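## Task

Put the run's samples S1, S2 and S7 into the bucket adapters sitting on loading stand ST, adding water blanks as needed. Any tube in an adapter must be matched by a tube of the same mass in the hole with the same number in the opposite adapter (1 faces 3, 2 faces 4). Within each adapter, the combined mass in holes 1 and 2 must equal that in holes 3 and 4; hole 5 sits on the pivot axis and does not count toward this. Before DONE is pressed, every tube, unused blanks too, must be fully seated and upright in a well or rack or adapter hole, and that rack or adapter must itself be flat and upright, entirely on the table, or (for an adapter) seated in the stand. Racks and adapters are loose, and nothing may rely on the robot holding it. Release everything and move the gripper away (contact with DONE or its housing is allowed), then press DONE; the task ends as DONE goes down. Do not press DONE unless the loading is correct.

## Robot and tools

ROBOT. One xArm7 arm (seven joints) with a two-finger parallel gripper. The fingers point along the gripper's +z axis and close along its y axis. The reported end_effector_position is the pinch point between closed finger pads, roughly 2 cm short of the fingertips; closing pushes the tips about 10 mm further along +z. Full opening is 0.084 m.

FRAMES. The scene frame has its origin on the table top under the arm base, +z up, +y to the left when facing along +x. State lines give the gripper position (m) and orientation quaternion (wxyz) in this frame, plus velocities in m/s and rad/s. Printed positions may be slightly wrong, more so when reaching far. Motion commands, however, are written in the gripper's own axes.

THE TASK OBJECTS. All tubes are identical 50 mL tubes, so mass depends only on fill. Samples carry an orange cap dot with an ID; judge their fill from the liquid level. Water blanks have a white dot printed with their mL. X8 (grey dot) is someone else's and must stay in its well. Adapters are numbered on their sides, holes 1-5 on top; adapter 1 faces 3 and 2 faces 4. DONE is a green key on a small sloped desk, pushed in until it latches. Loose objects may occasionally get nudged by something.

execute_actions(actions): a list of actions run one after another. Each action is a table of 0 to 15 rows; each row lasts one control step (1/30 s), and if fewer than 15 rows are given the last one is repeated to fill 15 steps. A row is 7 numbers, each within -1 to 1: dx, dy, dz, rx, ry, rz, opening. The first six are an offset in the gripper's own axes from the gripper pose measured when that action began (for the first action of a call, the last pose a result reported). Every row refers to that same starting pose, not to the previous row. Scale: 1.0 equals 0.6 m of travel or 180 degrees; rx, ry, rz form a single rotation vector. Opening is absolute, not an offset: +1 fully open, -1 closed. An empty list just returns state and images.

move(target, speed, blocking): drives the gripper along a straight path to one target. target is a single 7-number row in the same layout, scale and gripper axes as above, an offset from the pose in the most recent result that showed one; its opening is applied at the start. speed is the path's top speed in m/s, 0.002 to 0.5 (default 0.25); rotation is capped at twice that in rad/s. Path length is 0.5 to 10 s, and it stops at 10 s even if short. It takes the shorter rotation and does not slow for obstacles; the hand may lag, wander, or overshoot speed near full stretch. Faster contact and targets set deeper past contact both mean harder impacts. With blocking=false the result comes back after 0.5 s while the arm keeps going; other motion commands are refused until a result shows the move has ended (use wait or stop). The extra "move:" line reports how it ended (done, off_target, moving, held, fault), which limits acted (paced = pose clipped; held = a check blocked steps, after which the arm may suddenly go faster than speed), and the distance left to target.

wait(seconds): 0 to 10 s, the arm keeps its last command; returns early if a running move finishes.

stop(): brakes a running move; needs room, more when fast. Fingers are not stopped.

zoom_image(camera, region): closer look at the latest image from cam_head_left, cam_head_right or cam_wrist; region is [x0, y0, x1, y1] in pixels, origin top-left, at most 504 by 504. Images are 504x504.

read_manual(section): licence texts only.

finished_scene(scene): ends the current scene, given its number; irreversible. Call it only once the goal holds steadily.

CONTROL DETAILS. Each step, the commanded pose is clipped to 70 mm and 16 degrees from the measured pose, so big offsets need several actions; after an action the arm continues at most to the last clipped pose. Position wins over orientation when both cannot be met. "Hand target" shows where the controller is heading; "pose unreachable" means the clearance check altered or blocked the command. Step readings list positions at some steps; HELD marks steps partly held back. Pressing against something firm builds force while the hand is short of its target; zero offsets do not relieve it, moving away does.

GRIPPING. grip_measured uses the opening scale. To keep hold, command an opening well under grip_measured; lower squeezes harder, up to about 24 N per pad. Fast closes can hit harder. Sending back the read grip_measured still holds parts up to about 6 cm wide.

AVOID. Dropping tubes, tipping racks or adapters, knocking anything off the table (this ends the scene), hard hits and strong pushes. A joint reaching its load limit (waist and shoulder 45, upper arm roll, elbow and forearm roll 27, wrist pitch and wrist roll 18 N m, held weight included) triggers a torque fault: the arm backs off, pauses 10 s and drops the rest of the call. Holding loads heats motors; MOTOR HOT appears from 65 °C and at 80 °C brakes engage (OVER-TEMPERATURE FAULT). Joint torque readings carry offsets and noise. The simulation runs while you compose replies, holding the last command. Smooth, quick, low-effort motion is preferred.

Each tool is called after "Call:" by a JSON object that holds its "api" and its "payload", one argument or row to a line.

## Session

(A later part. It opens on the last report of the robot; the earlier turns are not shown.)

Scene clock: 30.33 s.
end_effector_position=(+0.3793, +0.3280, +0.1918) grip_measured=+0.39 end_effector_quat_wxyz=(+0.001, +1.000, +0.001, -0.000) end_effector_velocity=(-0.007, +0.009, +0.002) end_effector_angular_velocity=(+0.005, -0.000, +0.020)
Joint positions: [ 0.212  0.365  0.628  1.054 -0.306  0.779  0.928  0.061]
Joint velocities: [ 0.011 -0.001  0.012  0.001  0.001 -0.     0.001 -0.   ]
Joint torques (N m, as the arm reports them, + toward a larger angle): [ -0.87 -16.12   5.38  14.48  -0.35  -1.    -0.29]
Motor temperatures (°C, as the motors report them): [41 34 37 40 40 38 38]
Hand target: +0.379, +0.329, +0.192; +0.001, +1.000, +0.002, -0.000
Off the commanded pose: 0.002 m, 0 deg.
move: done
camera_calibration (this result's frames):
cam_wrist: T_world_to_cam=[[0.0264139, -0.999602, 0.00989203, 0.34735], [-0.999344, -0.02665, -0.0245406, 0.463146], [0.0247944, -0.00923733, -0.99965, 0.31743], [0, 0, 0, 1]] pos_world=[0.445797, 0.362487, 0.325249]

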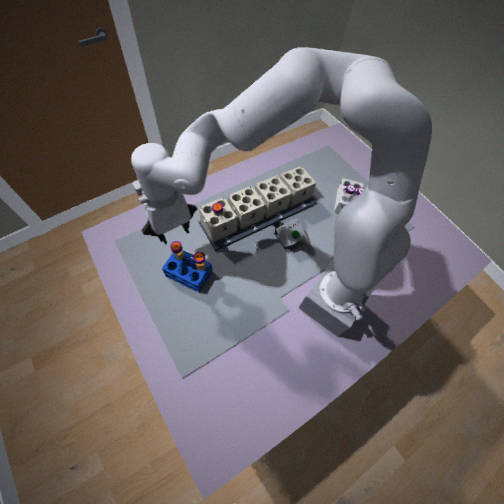

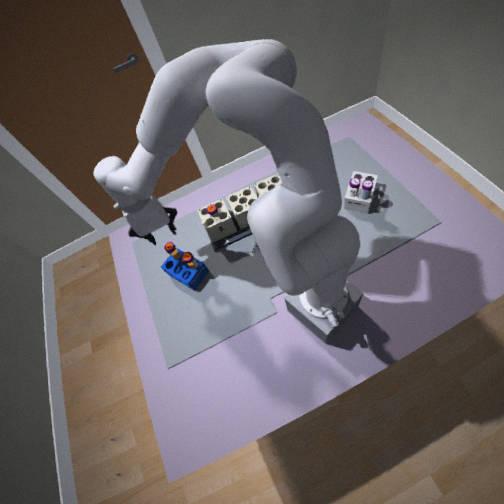

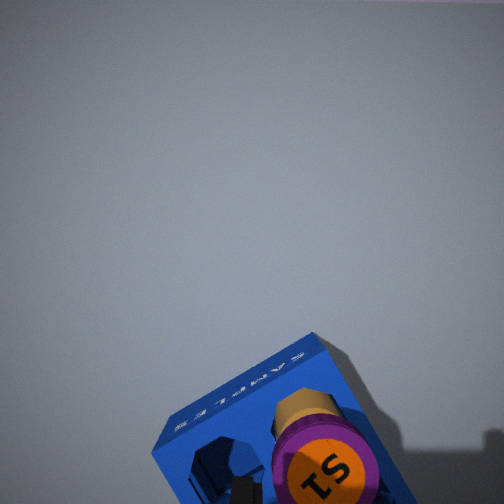

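Call:
{"api": "move", "payload": {
  "target": [0.001,-0.0125,0.04,0,0,0,0.4],
  "speed": 0.12
}}

Call:
{"api": "move", "payload": {
  "target": [0,0,0.085,0,0,0,0.4],
  "speed": 0.12
}}

Call:
{"api": "move", "payload": {
  "target": [0,0,0,0,0,0,-0.5]
}}

Call:
{"api": "move", "payload": {
  "target": [0,0,-0.245,0,0,0,-0.5],
  "speed": 0.15
}}

Call:
{"api": "move", "payload": {
  "target": [0.093,0.481,0,0,0,0,-0.5],
  "speed": 0.3
}}

Call:
{"api": "move", "payload": {
  "target": [0,0,0.05,0,0,0,-0.5],
  "speed": 0.1
}}

Scene clock: 35.80 s.
end_effector_position=(+0.3802, +0.3355, +0.1681) grip_measured=+0.39 end_effector_quat_wxyz=(+0.001, +1.000, +0.001, +0.000) end_effector_velocity=(+0.001, +0.001, +0.002) end_effector_angular_velocity=(+0.003, -0.006, -0.001)
Joint positions: [ 0.249  0.433  0.598  1.068 -0.362  0.737  0.976  0.061]
Joint velocities: [ 0.002 -0.002 -0.001  0.003 -0.001 -0.002  0.002 -0.   ]
Joint torques (N m, as the arm reports them, + toward a larger angle): [ -0.3  -16.93   6.13  13.79  -0.28  -0.99  -0.34]
Motor temperatures (°C, as the motors report them): [41 34 37 40 40 38 38]
Hand target: +0.380, +0.335, +0.168; +0.001, +1.000, +0.001, +0.000
Off the commanded pose: 0.000 m, 0 deg.
move: done
camera_calibration (this result's frames):
cam_wrist: T_world_to_cam=[[0.0262712, -0.999608, 0.00968006, 0.355199], [-0.999331, -0.0265078, -0.0251786, 0.463699], [0.0254253, -0.00901212, -0.999636, 0.293462], [0, 0, 0, 1]] pos_world=[0.446596, 0.369996, 0.301592]

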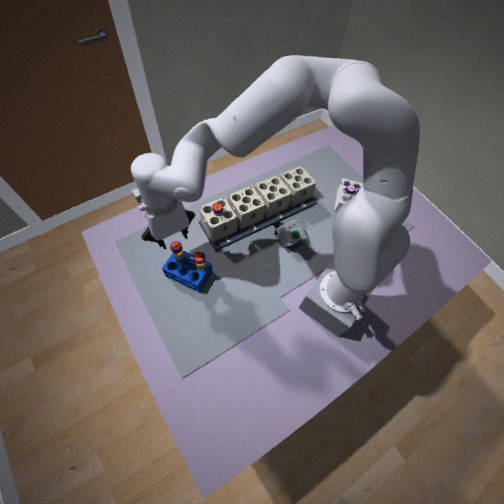

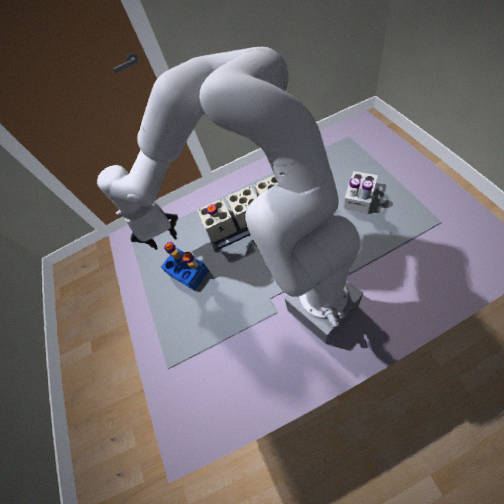

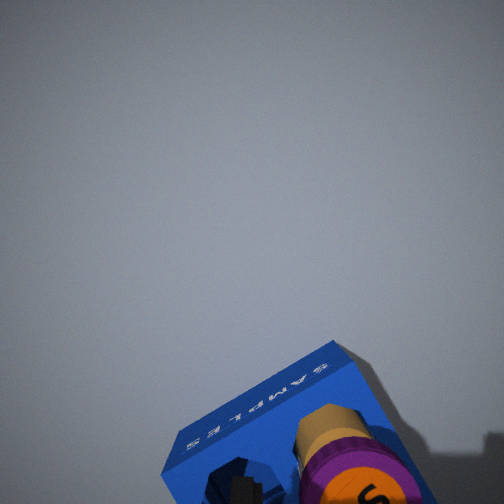

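Scene clock: 36.67 s.
end_effector_position=(+0.3807, +0.3357, +0.1175) grip_measured=+0.39 end_effector_quat_wxyz=(+0.001, +1.000, +0.001, +0.001) end_effector_velocity=(-0.003, -0.002, -0.004) end_effector_angular_velocity=(-0.005, +0.008, -0.001)
Joint positions: [ 0.298  0.548  0.53   1.067 -0.464  0.635  1.044  0.061]
Joint velocities: [ 0.002  0.004 -0.003 -0.005  0.     0.     0.001  0.   ]
Joint torques (N m, as the arm reports them, + toward a larger angle): [ -0.23 -18.46   6.88  12.95  -0.32  -1.04  -0.3 ]
Motor temperatures (°C, as the motors report them): [41 34 37 40 40 38 38]
Hand target: +0.380, +0.335, +0.117; +0.001, +1.000, +0.001, +0.000
Off the commanded pose: 0.001 m, 0 deg.
move: done
camera_calibration (this result's frames):
cam_wrist: T_world_to_cam=[[0.0261012, -0.999616, 0.00934207, 0.355935], [-0.999308, -0.0263386, -0.026259, 0.463016], [0.0264949, -0.00865021, -0.999612, 0.242384], [0, 0, 0, 1]] pos_world=[0.446983, 0.37009, 0.251123]

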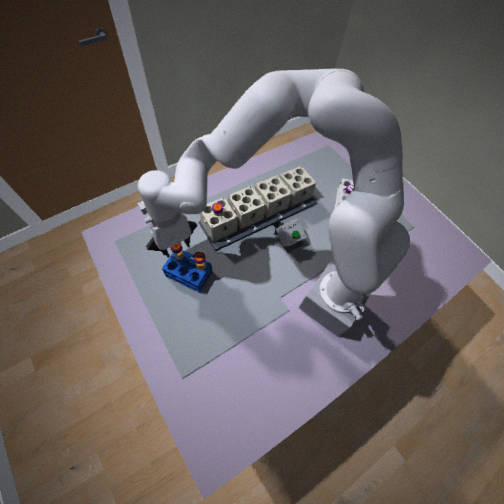

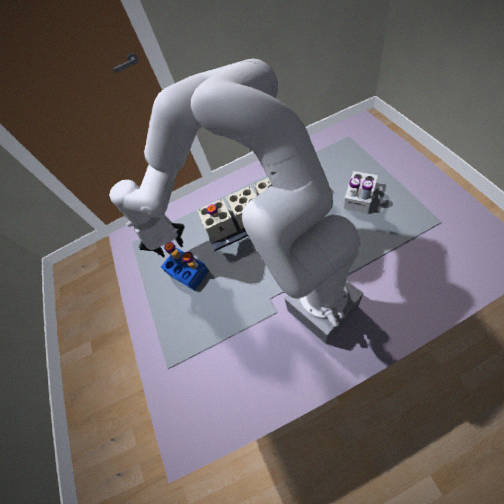

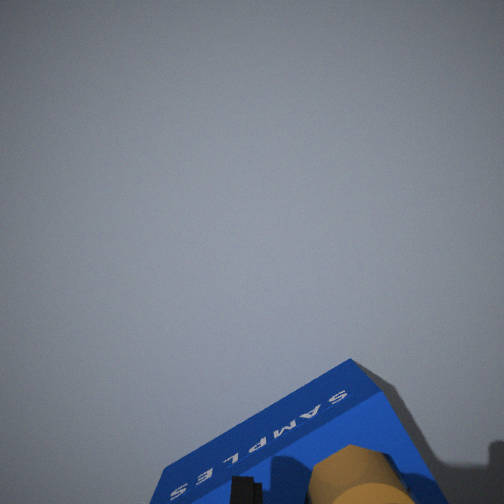

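Scene clock: 37.17 s.
end_effector_position=(+0.3808, +0.3357, +0.1176) grip_measured=-0.26 end_effector_quat_wxyz=(+0.001, +1.000, +0.001, +0.001) end_effector_velocity=(-0.001, -0.000, -0.000) end_effector_angular_velocity=(-0.000, +0.002, -0.000)
Joint positions: [ 0.298  0.548  0.53   1.067 -0.464  0.635  1.044  0.033]
Joint velocities: [ 0.     0.     0.    -0.001  0.001  0.     0.     0.   ]
Joint torques (N m, as the arm reports them, + toward a larger angle): [ -0.13 -18.28   6.97  12.73  -0.31  -1.01  -0.25]
Motor temperatures (°C, as the motors report them): [41 34 37 40 40 38 38]
Hand target: +0.381, +0.336, +0.118; +0.001, +1.000, +0.001, +0.001
Off the commanded pose: 0.000 m, 0 deg.
move: done
camera_calibration (this result's frames):
cam_wrist: T_world_to_cam=[[0.0260518, -0.999617, 0.00928967, 0.355968], [-0.999305, -0.0262893, -0.0264232, 0.463092], [0.0266573, -0.00859484, -0.999608, 0.242372], [0, 0, 0, 1]] pos_world=[0.447036, 0.370089, 0.251206]

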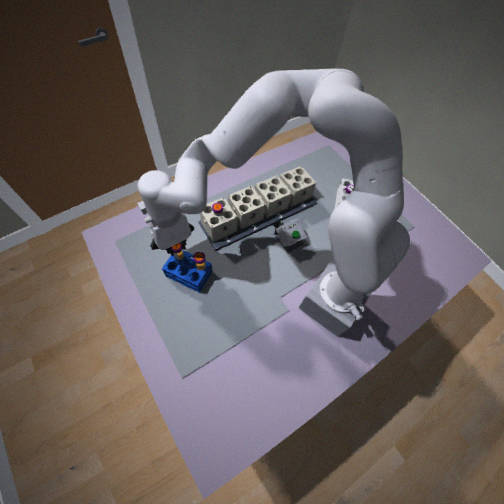

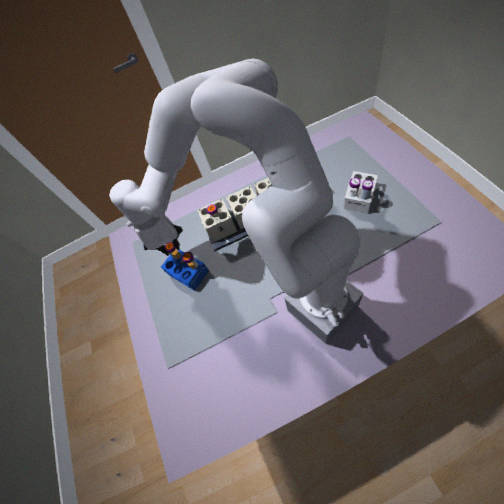

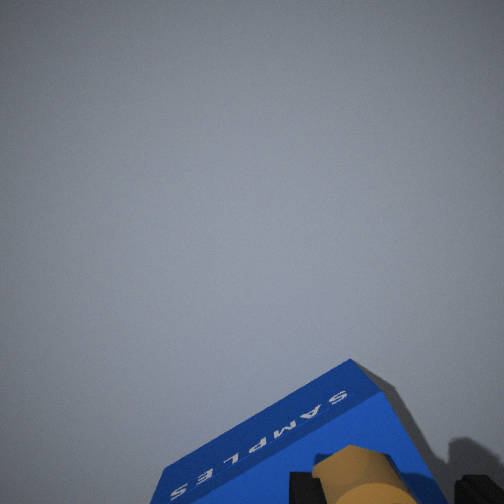

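Scene clock: 38.60 s.
end_effector_position=(+0.3796, +0.3356, +0.2640) grip_measured=-0.26 end_effector_quat_wxyz=(+0.001, +1.000, +0.001, -0.000) end_effector_velocity=(+0.001, +0.004, +0.005) end_effector_angular_velocity=(+0.007, -0.010, +0.004)
Joint positions: [ 0.188  0.247  0.676  1.141 -0.191  0.956  0.859  0.033]
Joint velocities: [ 0.002 -0.005  0.003  0.007  0.001 -0.001 -0.001 -0.   ]
Joint torques (N m, as the arm reports them, + toward a larger angle): [ -0.3  -15.22   3.76  16.01  -0.48  -1.04  -0.32]
Motor temperatures (°C, as the motors report them): [41 34 37 40 40 38 38]
Hand target: +0.380, +0.336, +0.265; +0.001, +1.000, +0.001, +0.001
Off the commanded pose: 0.001 m, 0 deg.
move: done
camera_calibration (this result's frames):
cam_wrist: T_world_to_cam=[[0.0265632, -0.999604, 0.00932883, 0.35434], [-0.999338, -0.0267859, -0.0246161, 0.465532], [0.0248562, -0.00866877, -0.999653, 0.389426], [0, 0, 0, 1]] pos_world=[0.446131, 0.370045, 0.397445]

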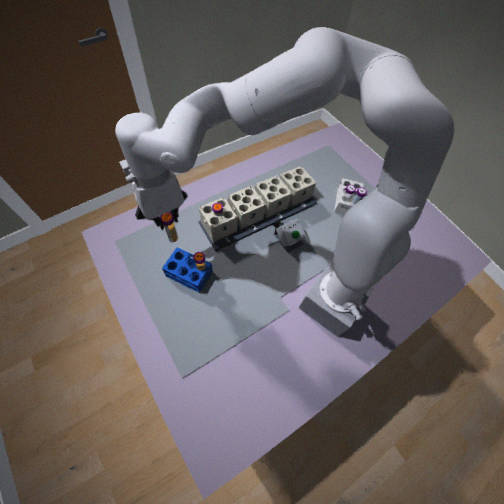

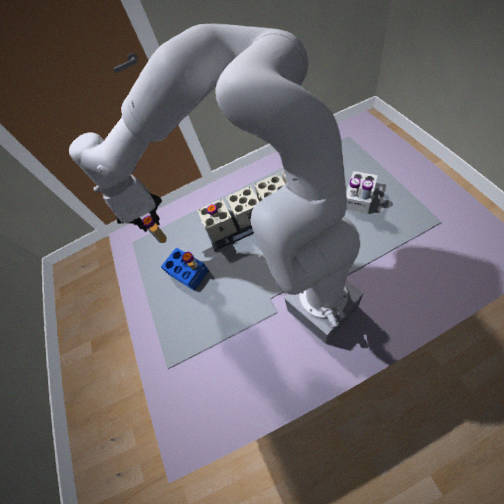

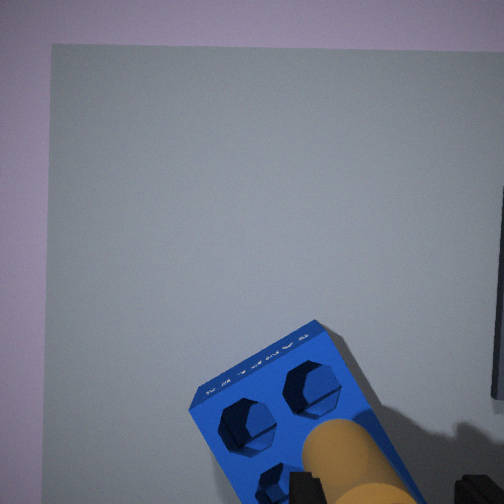

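Scene clock: 40.07 s.
end_effector_position=(+0.4357, +0.0486, +0.2644) grip_measured=-0.26 end_effector_quat_wxyz=(-0.000, +1.000, +0.002, +0.000) end_effector_velocity=(+0.001, -0.009, -0.000) end_effector_angular_velocity=(-0.000, -0.000, -0.018)
Joint positions: [-0.199 -0.019  0.407  0.873  0.01   0.89   0.099  0.033]
Joint velocities: [-0.011 -0.    -0.01  -0.001 -0.    -0.001 -0.003 -0.   ]
Joint torques (N m, as the arm reports them, + toward a larger angle): [ -0.57 -12.76  -0.68  15.85  -0.29  -1.08  -0.31]
Motor temperatures (°C, as the motors report them): [41 34 37 40 40 38 38]
Hand target: +0.436, +0.048, +0.264; -0.000, +1.000, +0.001, +0.000
Off the commanded pose: 0.002 m, 0 deg.
move: done
camera_calibration (this result's frames):
cam_wrist: T_world_to_cam=[[0.0285136, -0.99957, 0.00678528, 0.0658467], [-0.999283, -0.0286733, -0.024728, 0.514009], [0.024912, -0.00607532, -0.999671, 0.385811], [0, 0, 0, 1]] pos_world=[0.502151, 0.0829007, 0.397948]

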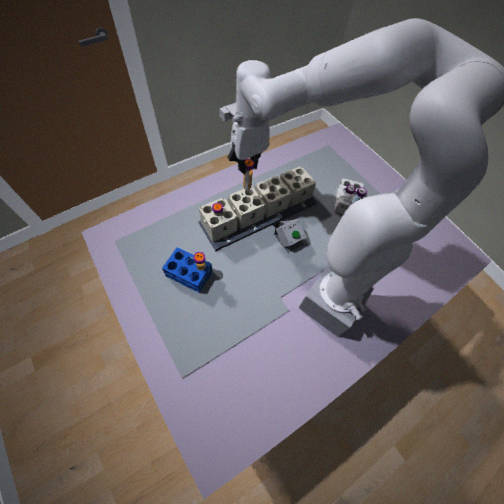

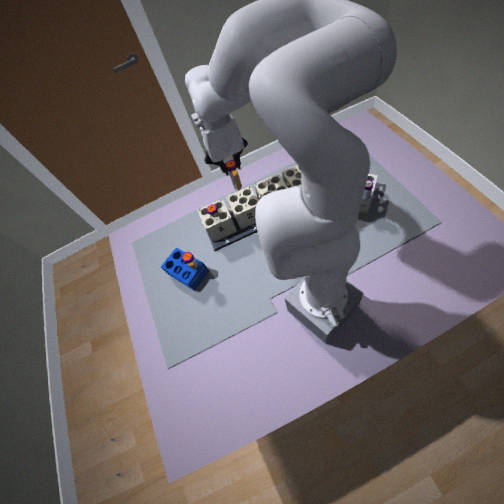

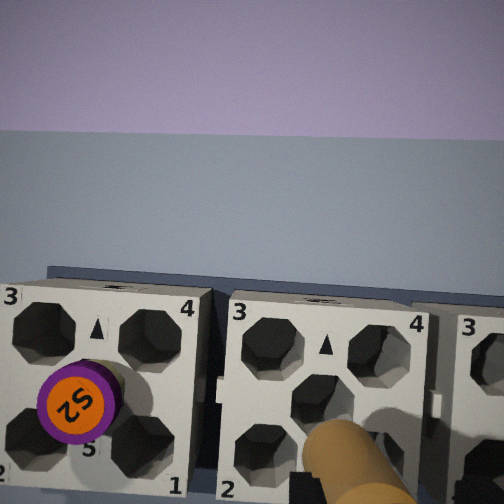

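Scene clock: 40.83 s.
end_effector_position=(+0.4361, +0.0486, +0.2348) grip_measured=-0.26 end_effector_quat_wxyz=(-0.000, +1.000, +0.002, +0.000) end_effector_velocity=(+0.001, -0.000, +0.001) end_effector_angular_velocity=(-0.001, -0.004, +0.001)
Joint positions: [-0.198  0.037  0.409  0.837 -0.02   0.802  0.121  0.033]
Joint velocities: [ 0.    -0.001 -0.     0.001 -0.001 -0.002  0.    -0.   ]
Joint torques (N m, as the arm reports them, + toward a larger angle): [ -0.31 -12.97  -0.08  15.21  -0.24  -1.    -0.23]
Motor temperatures (°C, as the motors report them): [41 34 37 40 40 38 38]
Hand target: +0.436, +0.049, +0.234; -0.000, +1.000, +0.002, +0.000
Off the commanded pose: 0.001 m, 0 deg.
move: done
camera_calibration (this result's frames):
cam_wrist: T_world_to_cam=[[0.0284076, -0.999572, 0.00693657, 0.0660172], [-0.999262, -0.0285768, -0.0256614, 0.513883], [0.0258486, -0.00620248, -0.999647, 0.355795], [0, 0, 0, 1]] pos_world=[0.502431, 0.0828809, 0.368399]

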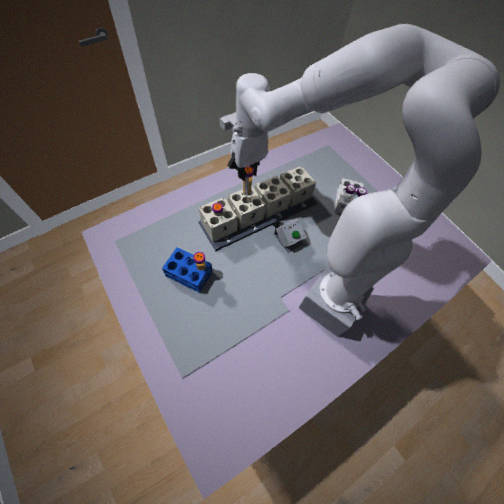

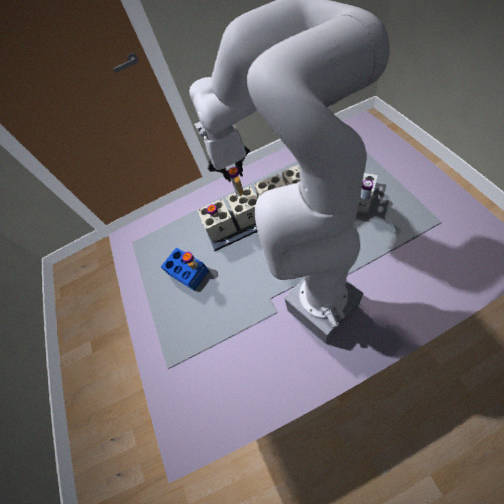

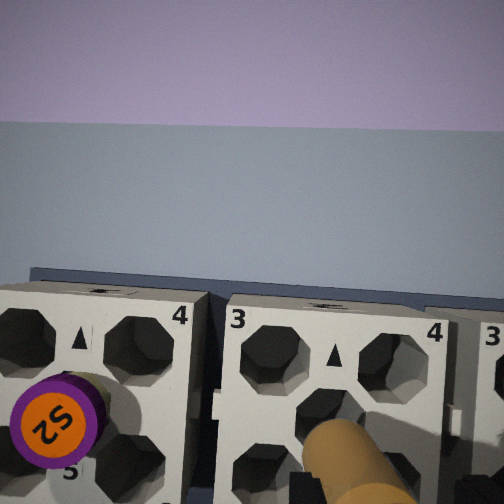

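Call:
{"api": "move", "payload": {
  "target": [0.001,0.003,0.03,0,0,0,-0.5],
  "speed": 0.06
}}

Call:
{"api": "move", "payload": {
  "target": [0,0,0.142,0,0,0,-0.5],
  "speed": 0.06
}}

Call:
{"api": "move", "payload": {
  "target": [0,0,0,0,0,0,0.4]
}}

Call:
{"api": "move", "payload": {
  "target": [0,0,-0.1,0,0,0,0.4]
}}

Call:
{"api": "move", "payload": {
  "target": [-0.215,-0.414,0,0,0,0,0.4],
  "speed": 0.3
}}

Call:
{"api": "wait", "payload": {
  "seconds": 0
}}

Scene clock: 45.47 s.
end_effector_position=(+0.4369, +0.0468, +0.2169) grip_measured=-0.26 end_effector_quat_wxyz=(-0.000, +1.000, +0.002, +0.001) end_effector_velocity=(+0.002, +0.000, +0.002) end_effector_angular_velocity=(-0.001, -0.007, +0.001)
Joint positions: [-0.198  0.076  0.405  0.821 -0.044  0.75   0.135  0.033]
Joint velocities: [-0.    -0.002  0.001  0.003 -0.001 -0.002  0.    -0.   ]
Joint torques (N m, as the arm reports them, + toward a larger angle): [ -0.33 -13.28   0.32  14.81  -0.29  -1.05  -0.32]
Motor temperatures (°C, as the motors report them): [41 34 37 40 40 38 38]
Hand target: +0.437, +0.047, +0.217; -0.000, +1.000, +0.002, +0.000
Off the commanded pose: 0.000 m, 0 deg.
move: done
camera_calibration (this result's frames):
cam_wrist: T_world_to_cam=[[0.0283676, -0.999573, 0.0070054, 0.064316], [-0.999254, -0.0285409, -0.0260093, 0.514245], [0.0261981, -0.00626235, -0.999637, 0.337793], [0, 0, 0, 1]] pos_world=[0.503188, 0.0810809, 0.350595]

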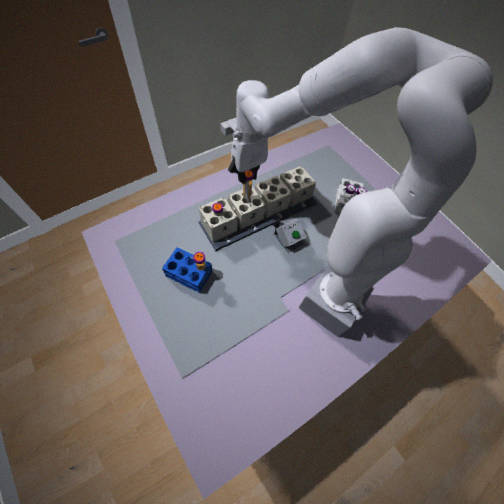

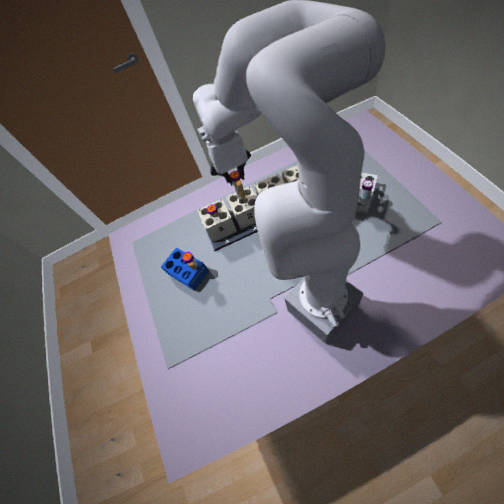

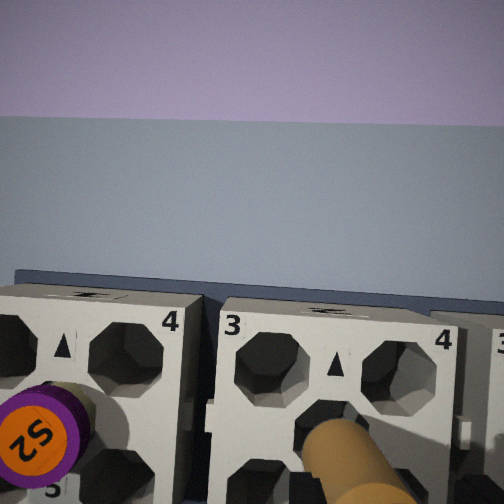

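Scene clock: 47.20 s.
end_effector_position=(+0.4375, +0.0466, +0.1320) grip_measured=-0.26 end_effector_quat_wxyz=(+0.000, +1.000, +0.002, +0.001) end_effector_velocity=(+0.001, -0.001, +0.001) end_effector_angular_velocity=(-0.001, -0.004, -0.002)
Joint positions: [-0.164  0.293  0.353  0.784 -0.205  0.515  0.252  0.033]
Joint velocities: [-0.    -0.001 -0.001  0.001 -0.002 -0.002  0.003 -0.   ]
Joint torques (N m, as the arm reports them, + toward a larger angle): [ -0.43 -15.74   2.    12.82  -0.31  -1.15  -0.27]
Motor temperatures (°C, as the motors report them): [41 34 37 40 40 38 38]
Hand target: +0.437, +0.047, +0.132; +0.000, +1.000, +0.002, +0.001
Off the commanded pose: 0.001 m, 0 deg.
move: done
camera_calibration (this result's frames):
cam_wrist: T_world_to_cam=[[0.0281269, -0.999576, 0.00756343, 0.0647569], [-0.999248, -0.0283181, -0.0264856, 0.512666], [0.0266885, -0.00681278, -0.999621, 0.252661], [0, 0, 0, 1]] pos_world=[0.503716, 0.0809684, 0.265653]

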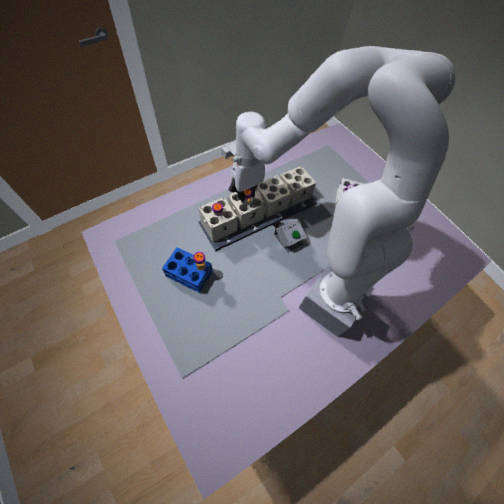

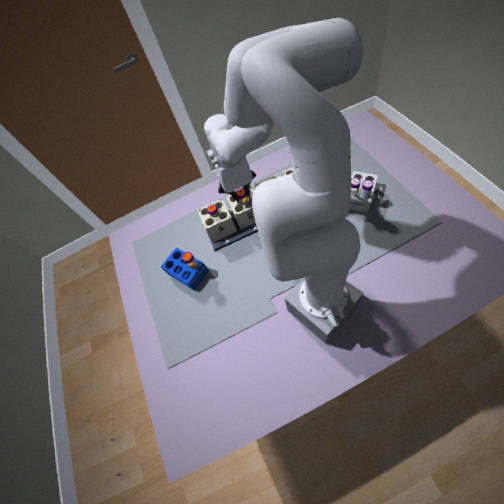

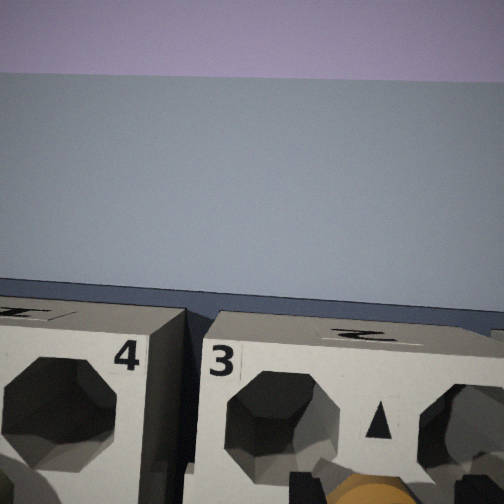

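Scene clock: 47.70 s.
end_effector_position=(+0.4376, +0.0466, +0.1320) grip_measured=+0.39 end_effector_quat_wxyz=(+0.000, +1.000, +0.002, +0.001) end_effector_velocity=(-0.001, +0.001, -0.000) end_effector_angular_velocity=(+0.000, +0.001, +0.001)
Joint positions: [-0.164  0.293  0.353  0.784 -0.205  0.515  0.252  0.061]
Joint velocities: [ 0.001  0.     0.    -0.001 -0.    -0.     0.001  0.   ]
Joint torques (N m, as the arm reports them, + toward a larger angle): [ -0.26 -15.28   2.    12.71  -0.44  -0.97  -0.21]
Motor temperatures (°C, as the motors report them): [41 34 37 40 40 38 38]
Hand target: +0.438, +0.047, +0.132; +0.000, +1.000, +0.002, +0.001
Off the commanded pose: 0.000 m, 0 deg.
move: done
camera_calibration (this result's frames):
cam_wrist: T_world_to_cam=[[0.0281109, -0.999576, 0.00757296, 0.0647541], [-0.999246, -0.028303, -0.026568, 0.512705], [0.0267711, -0.0068204, -0.999618, 0.252653], [0, 0, 0, 1]] pos_world=[0.503734, 0.0809609, 0.265687]

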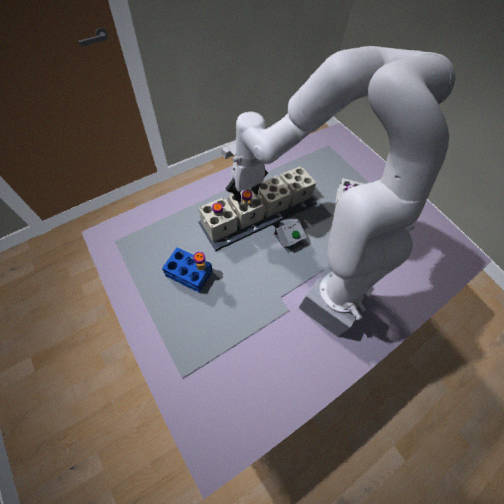

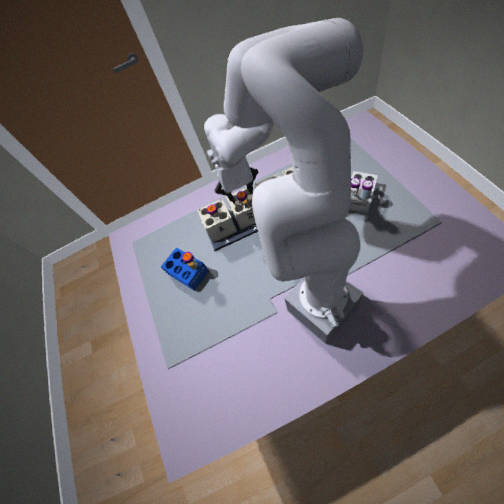

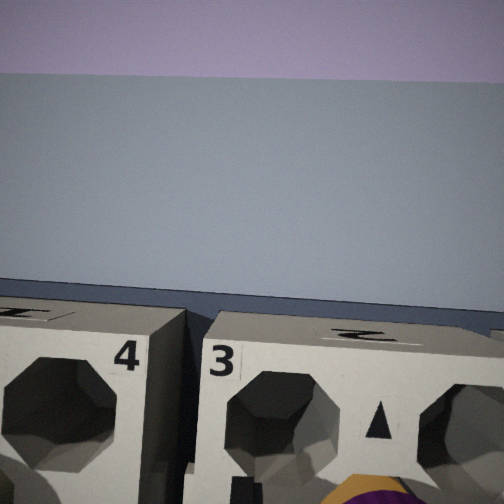

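Scene clock: 48.53 s.
end_effector_position=(+0.4368, +0.0468, +0.1914) grip_measured=+0.39 end_effector_quat_wxyz=(-0.000, +1.000, +0.002, +0.000) end_effector_velocity=(+0.004, +0.001, +0.004) end_effector_angular_velocity=(+0.001, -0.011, +0.000)
Joint positions: [-0.193  0.135  0.398  0.801 -0.083  0.678  0.163  0.061]
Joint velocities: [ 0.001 -0.004  0.001  0.007  0.003  0.    -0.    -0.   ]
Joint torques (N m, as the arm reports them, + toward a larger angle): [ -0.43 -14.12   0.82  14.1   -0.5   -0.96  -0.3 ]
Motor temperatures (°C, as the motors report them): [41 34 37 40 40 38 38]
Hand target: +0.437, +0.047, +0.192; -0.000, +1.000, +0.002, +0.001
Off the commanded pose: 0.001 m, 0 deg.
move: done
camera_calibration (this result's frames):
cam_wrist: T_world_to_cam=[[0.0283464, -0.999573, 0.00707058, 0.0644446], [-0.999278, -0.0285157, -0.0251171, 0.513248], [0.025308, -0.00635349, -0.99966, 0.312694], [0, 0, 0, 1]] pos_world=[0.503137, 0.0810394, 0.325023]

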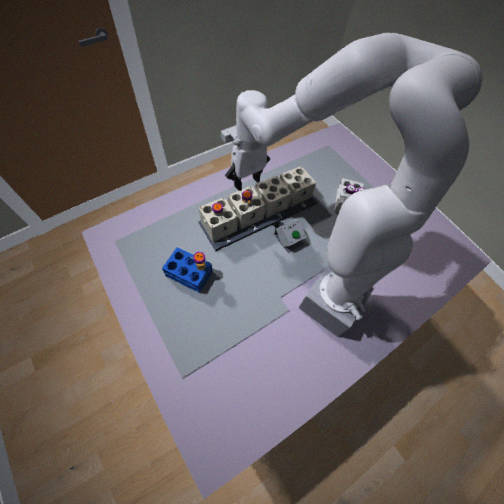

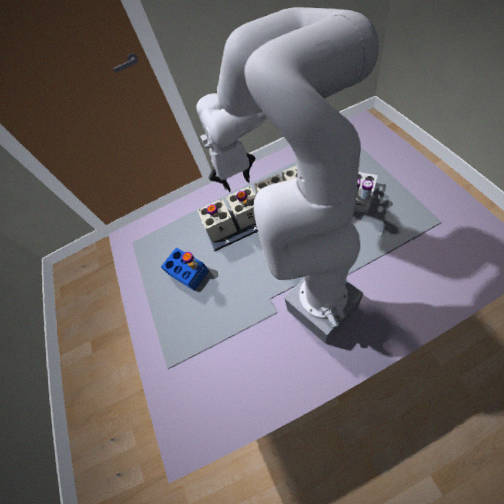

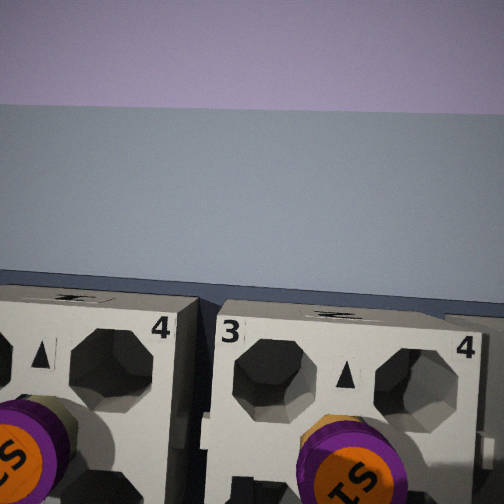

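Scene clock: 49.93 s.
end_effector_position=(+0.3076, +0.2932, +0.1906) grip_measured=+0.39 end_effector_quat_wxyz=(+0.001, +1.000, +0.001, +0.000) end_effector_velocity=(-0.004, +0.006, +0.001) end_effector_angular_velocity=(-0.000, -0.002, +0.013)
Joint positions: [ 0.163  0.113  0.695  0.75  -0.12   0.668  0.85   0.061]
Joint velocities: [ 0.01  -0.     0.007  0.002 -0.003  0.002  0.006  0.   ]
Joint torques (N m, as the arm reports them, + toward a larger angle): [ -0.61 -11.38   1.4   13.93  -0.33  -1.02  -0.34]
Motor temperatures (°C, as the motors report them): [41 34 37 40 40 38 38]
Hand target: +0.307, +0.294, +0.191; +0.001, +1.000, +0.002, +0.000
Off the commanded pose: 0.002 m, 0 deg.
move: done
camera_calibration (this result's frames):
cam_wrist: T_world_to_cam=[[0.0261092, -0.999611, 0.00984285, 0.314634], [-0.999339, -0.0263488, -0.025057, 0.390514], [0.0253065, -0.00918213, -0.999638, 0.317538], [0, 0, 0, 1]] pos_world=[0.374006, 0.327717, 0.324111]

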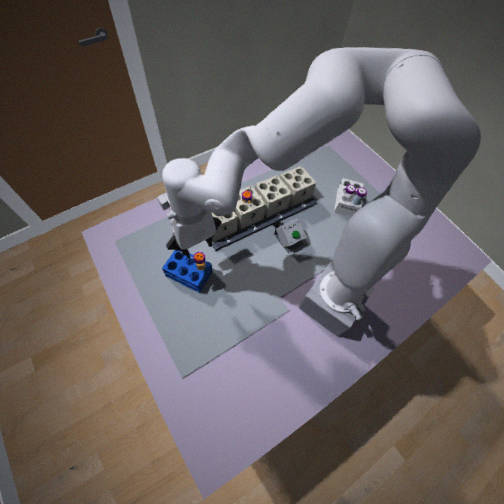

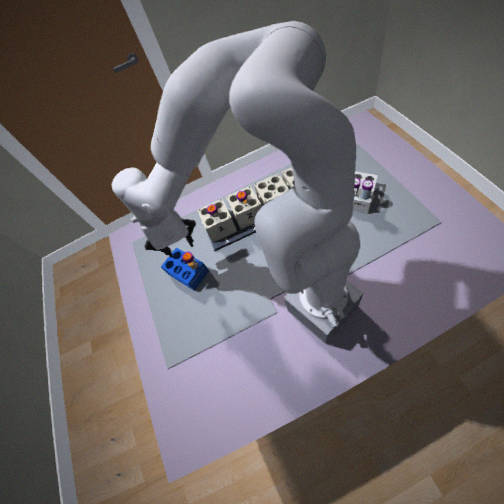

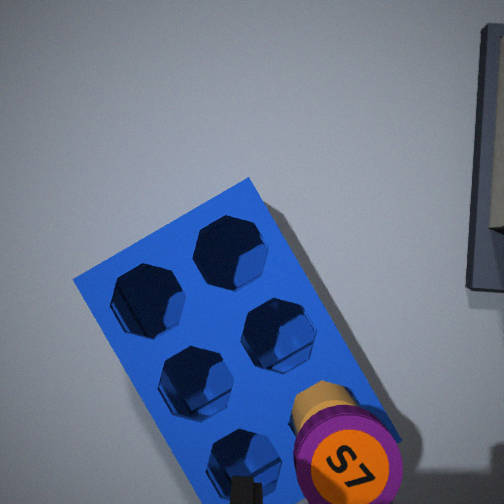

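Scene clock: 49.93 s.
end_effector_position=(+0.3076, +0.2932, +0.1906) grip_measured=+0.39 end_effector_quat_wxyz=(+0.001, +1.000, +0.001, +0.000) end_effector_velocity=(-0.004, +0.006, +0.001) end_effector_angular_velocity=(-0.000, -0.002, +0.013)
Joint positions: [ 0.163  0.113  0.695  0.75  -0.12   0.668  0.85   0.061]
Joint velocities: [ 0.01  -0.     0.007  0.002 -0.003  0.002  0.006  0.   ]
Joint torques (N m, as the arm reports them, + toward a larger angle): [ -0.61 -11.38   1.4   13.93  -0.33  -1.02  -0.34]
Motor temperatures (°C, as the motors report them): [41 34 37 40 40 38 38]
Hand target: +0.307, +0.294, +0.191; +0.001, +1.000, +0.002, +0.000
Off the commanded pose: 0.002 m, 0 deg.
camera_calibration (this result's frames):
cam_wrist: T_world_to_cam=[[0.0261092, -0.999611, 0.00984285, 0.314634], [-0.999339, -0.0263488, -0.025057, 0.390514], [0.0253065, -0.00918213, -0.999638, 0.317538], [0, 0, 0, 1]] pos_world=[0.374006, 0.327717, 0.324111]

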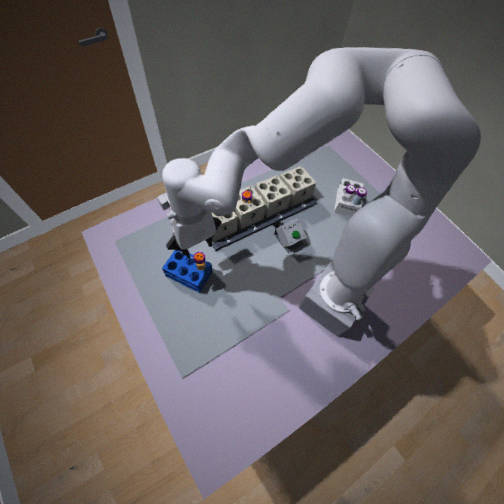

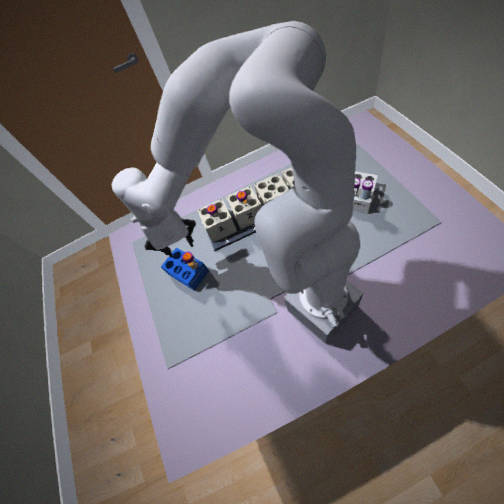

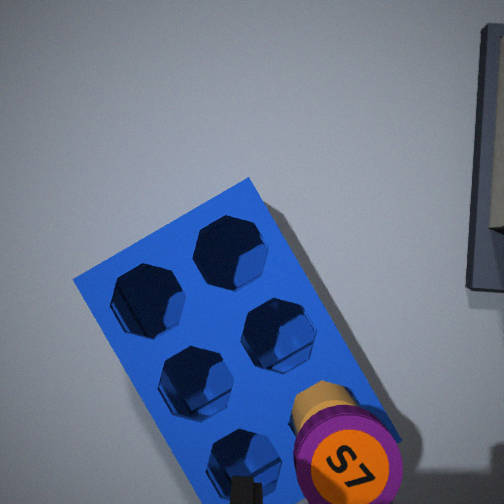

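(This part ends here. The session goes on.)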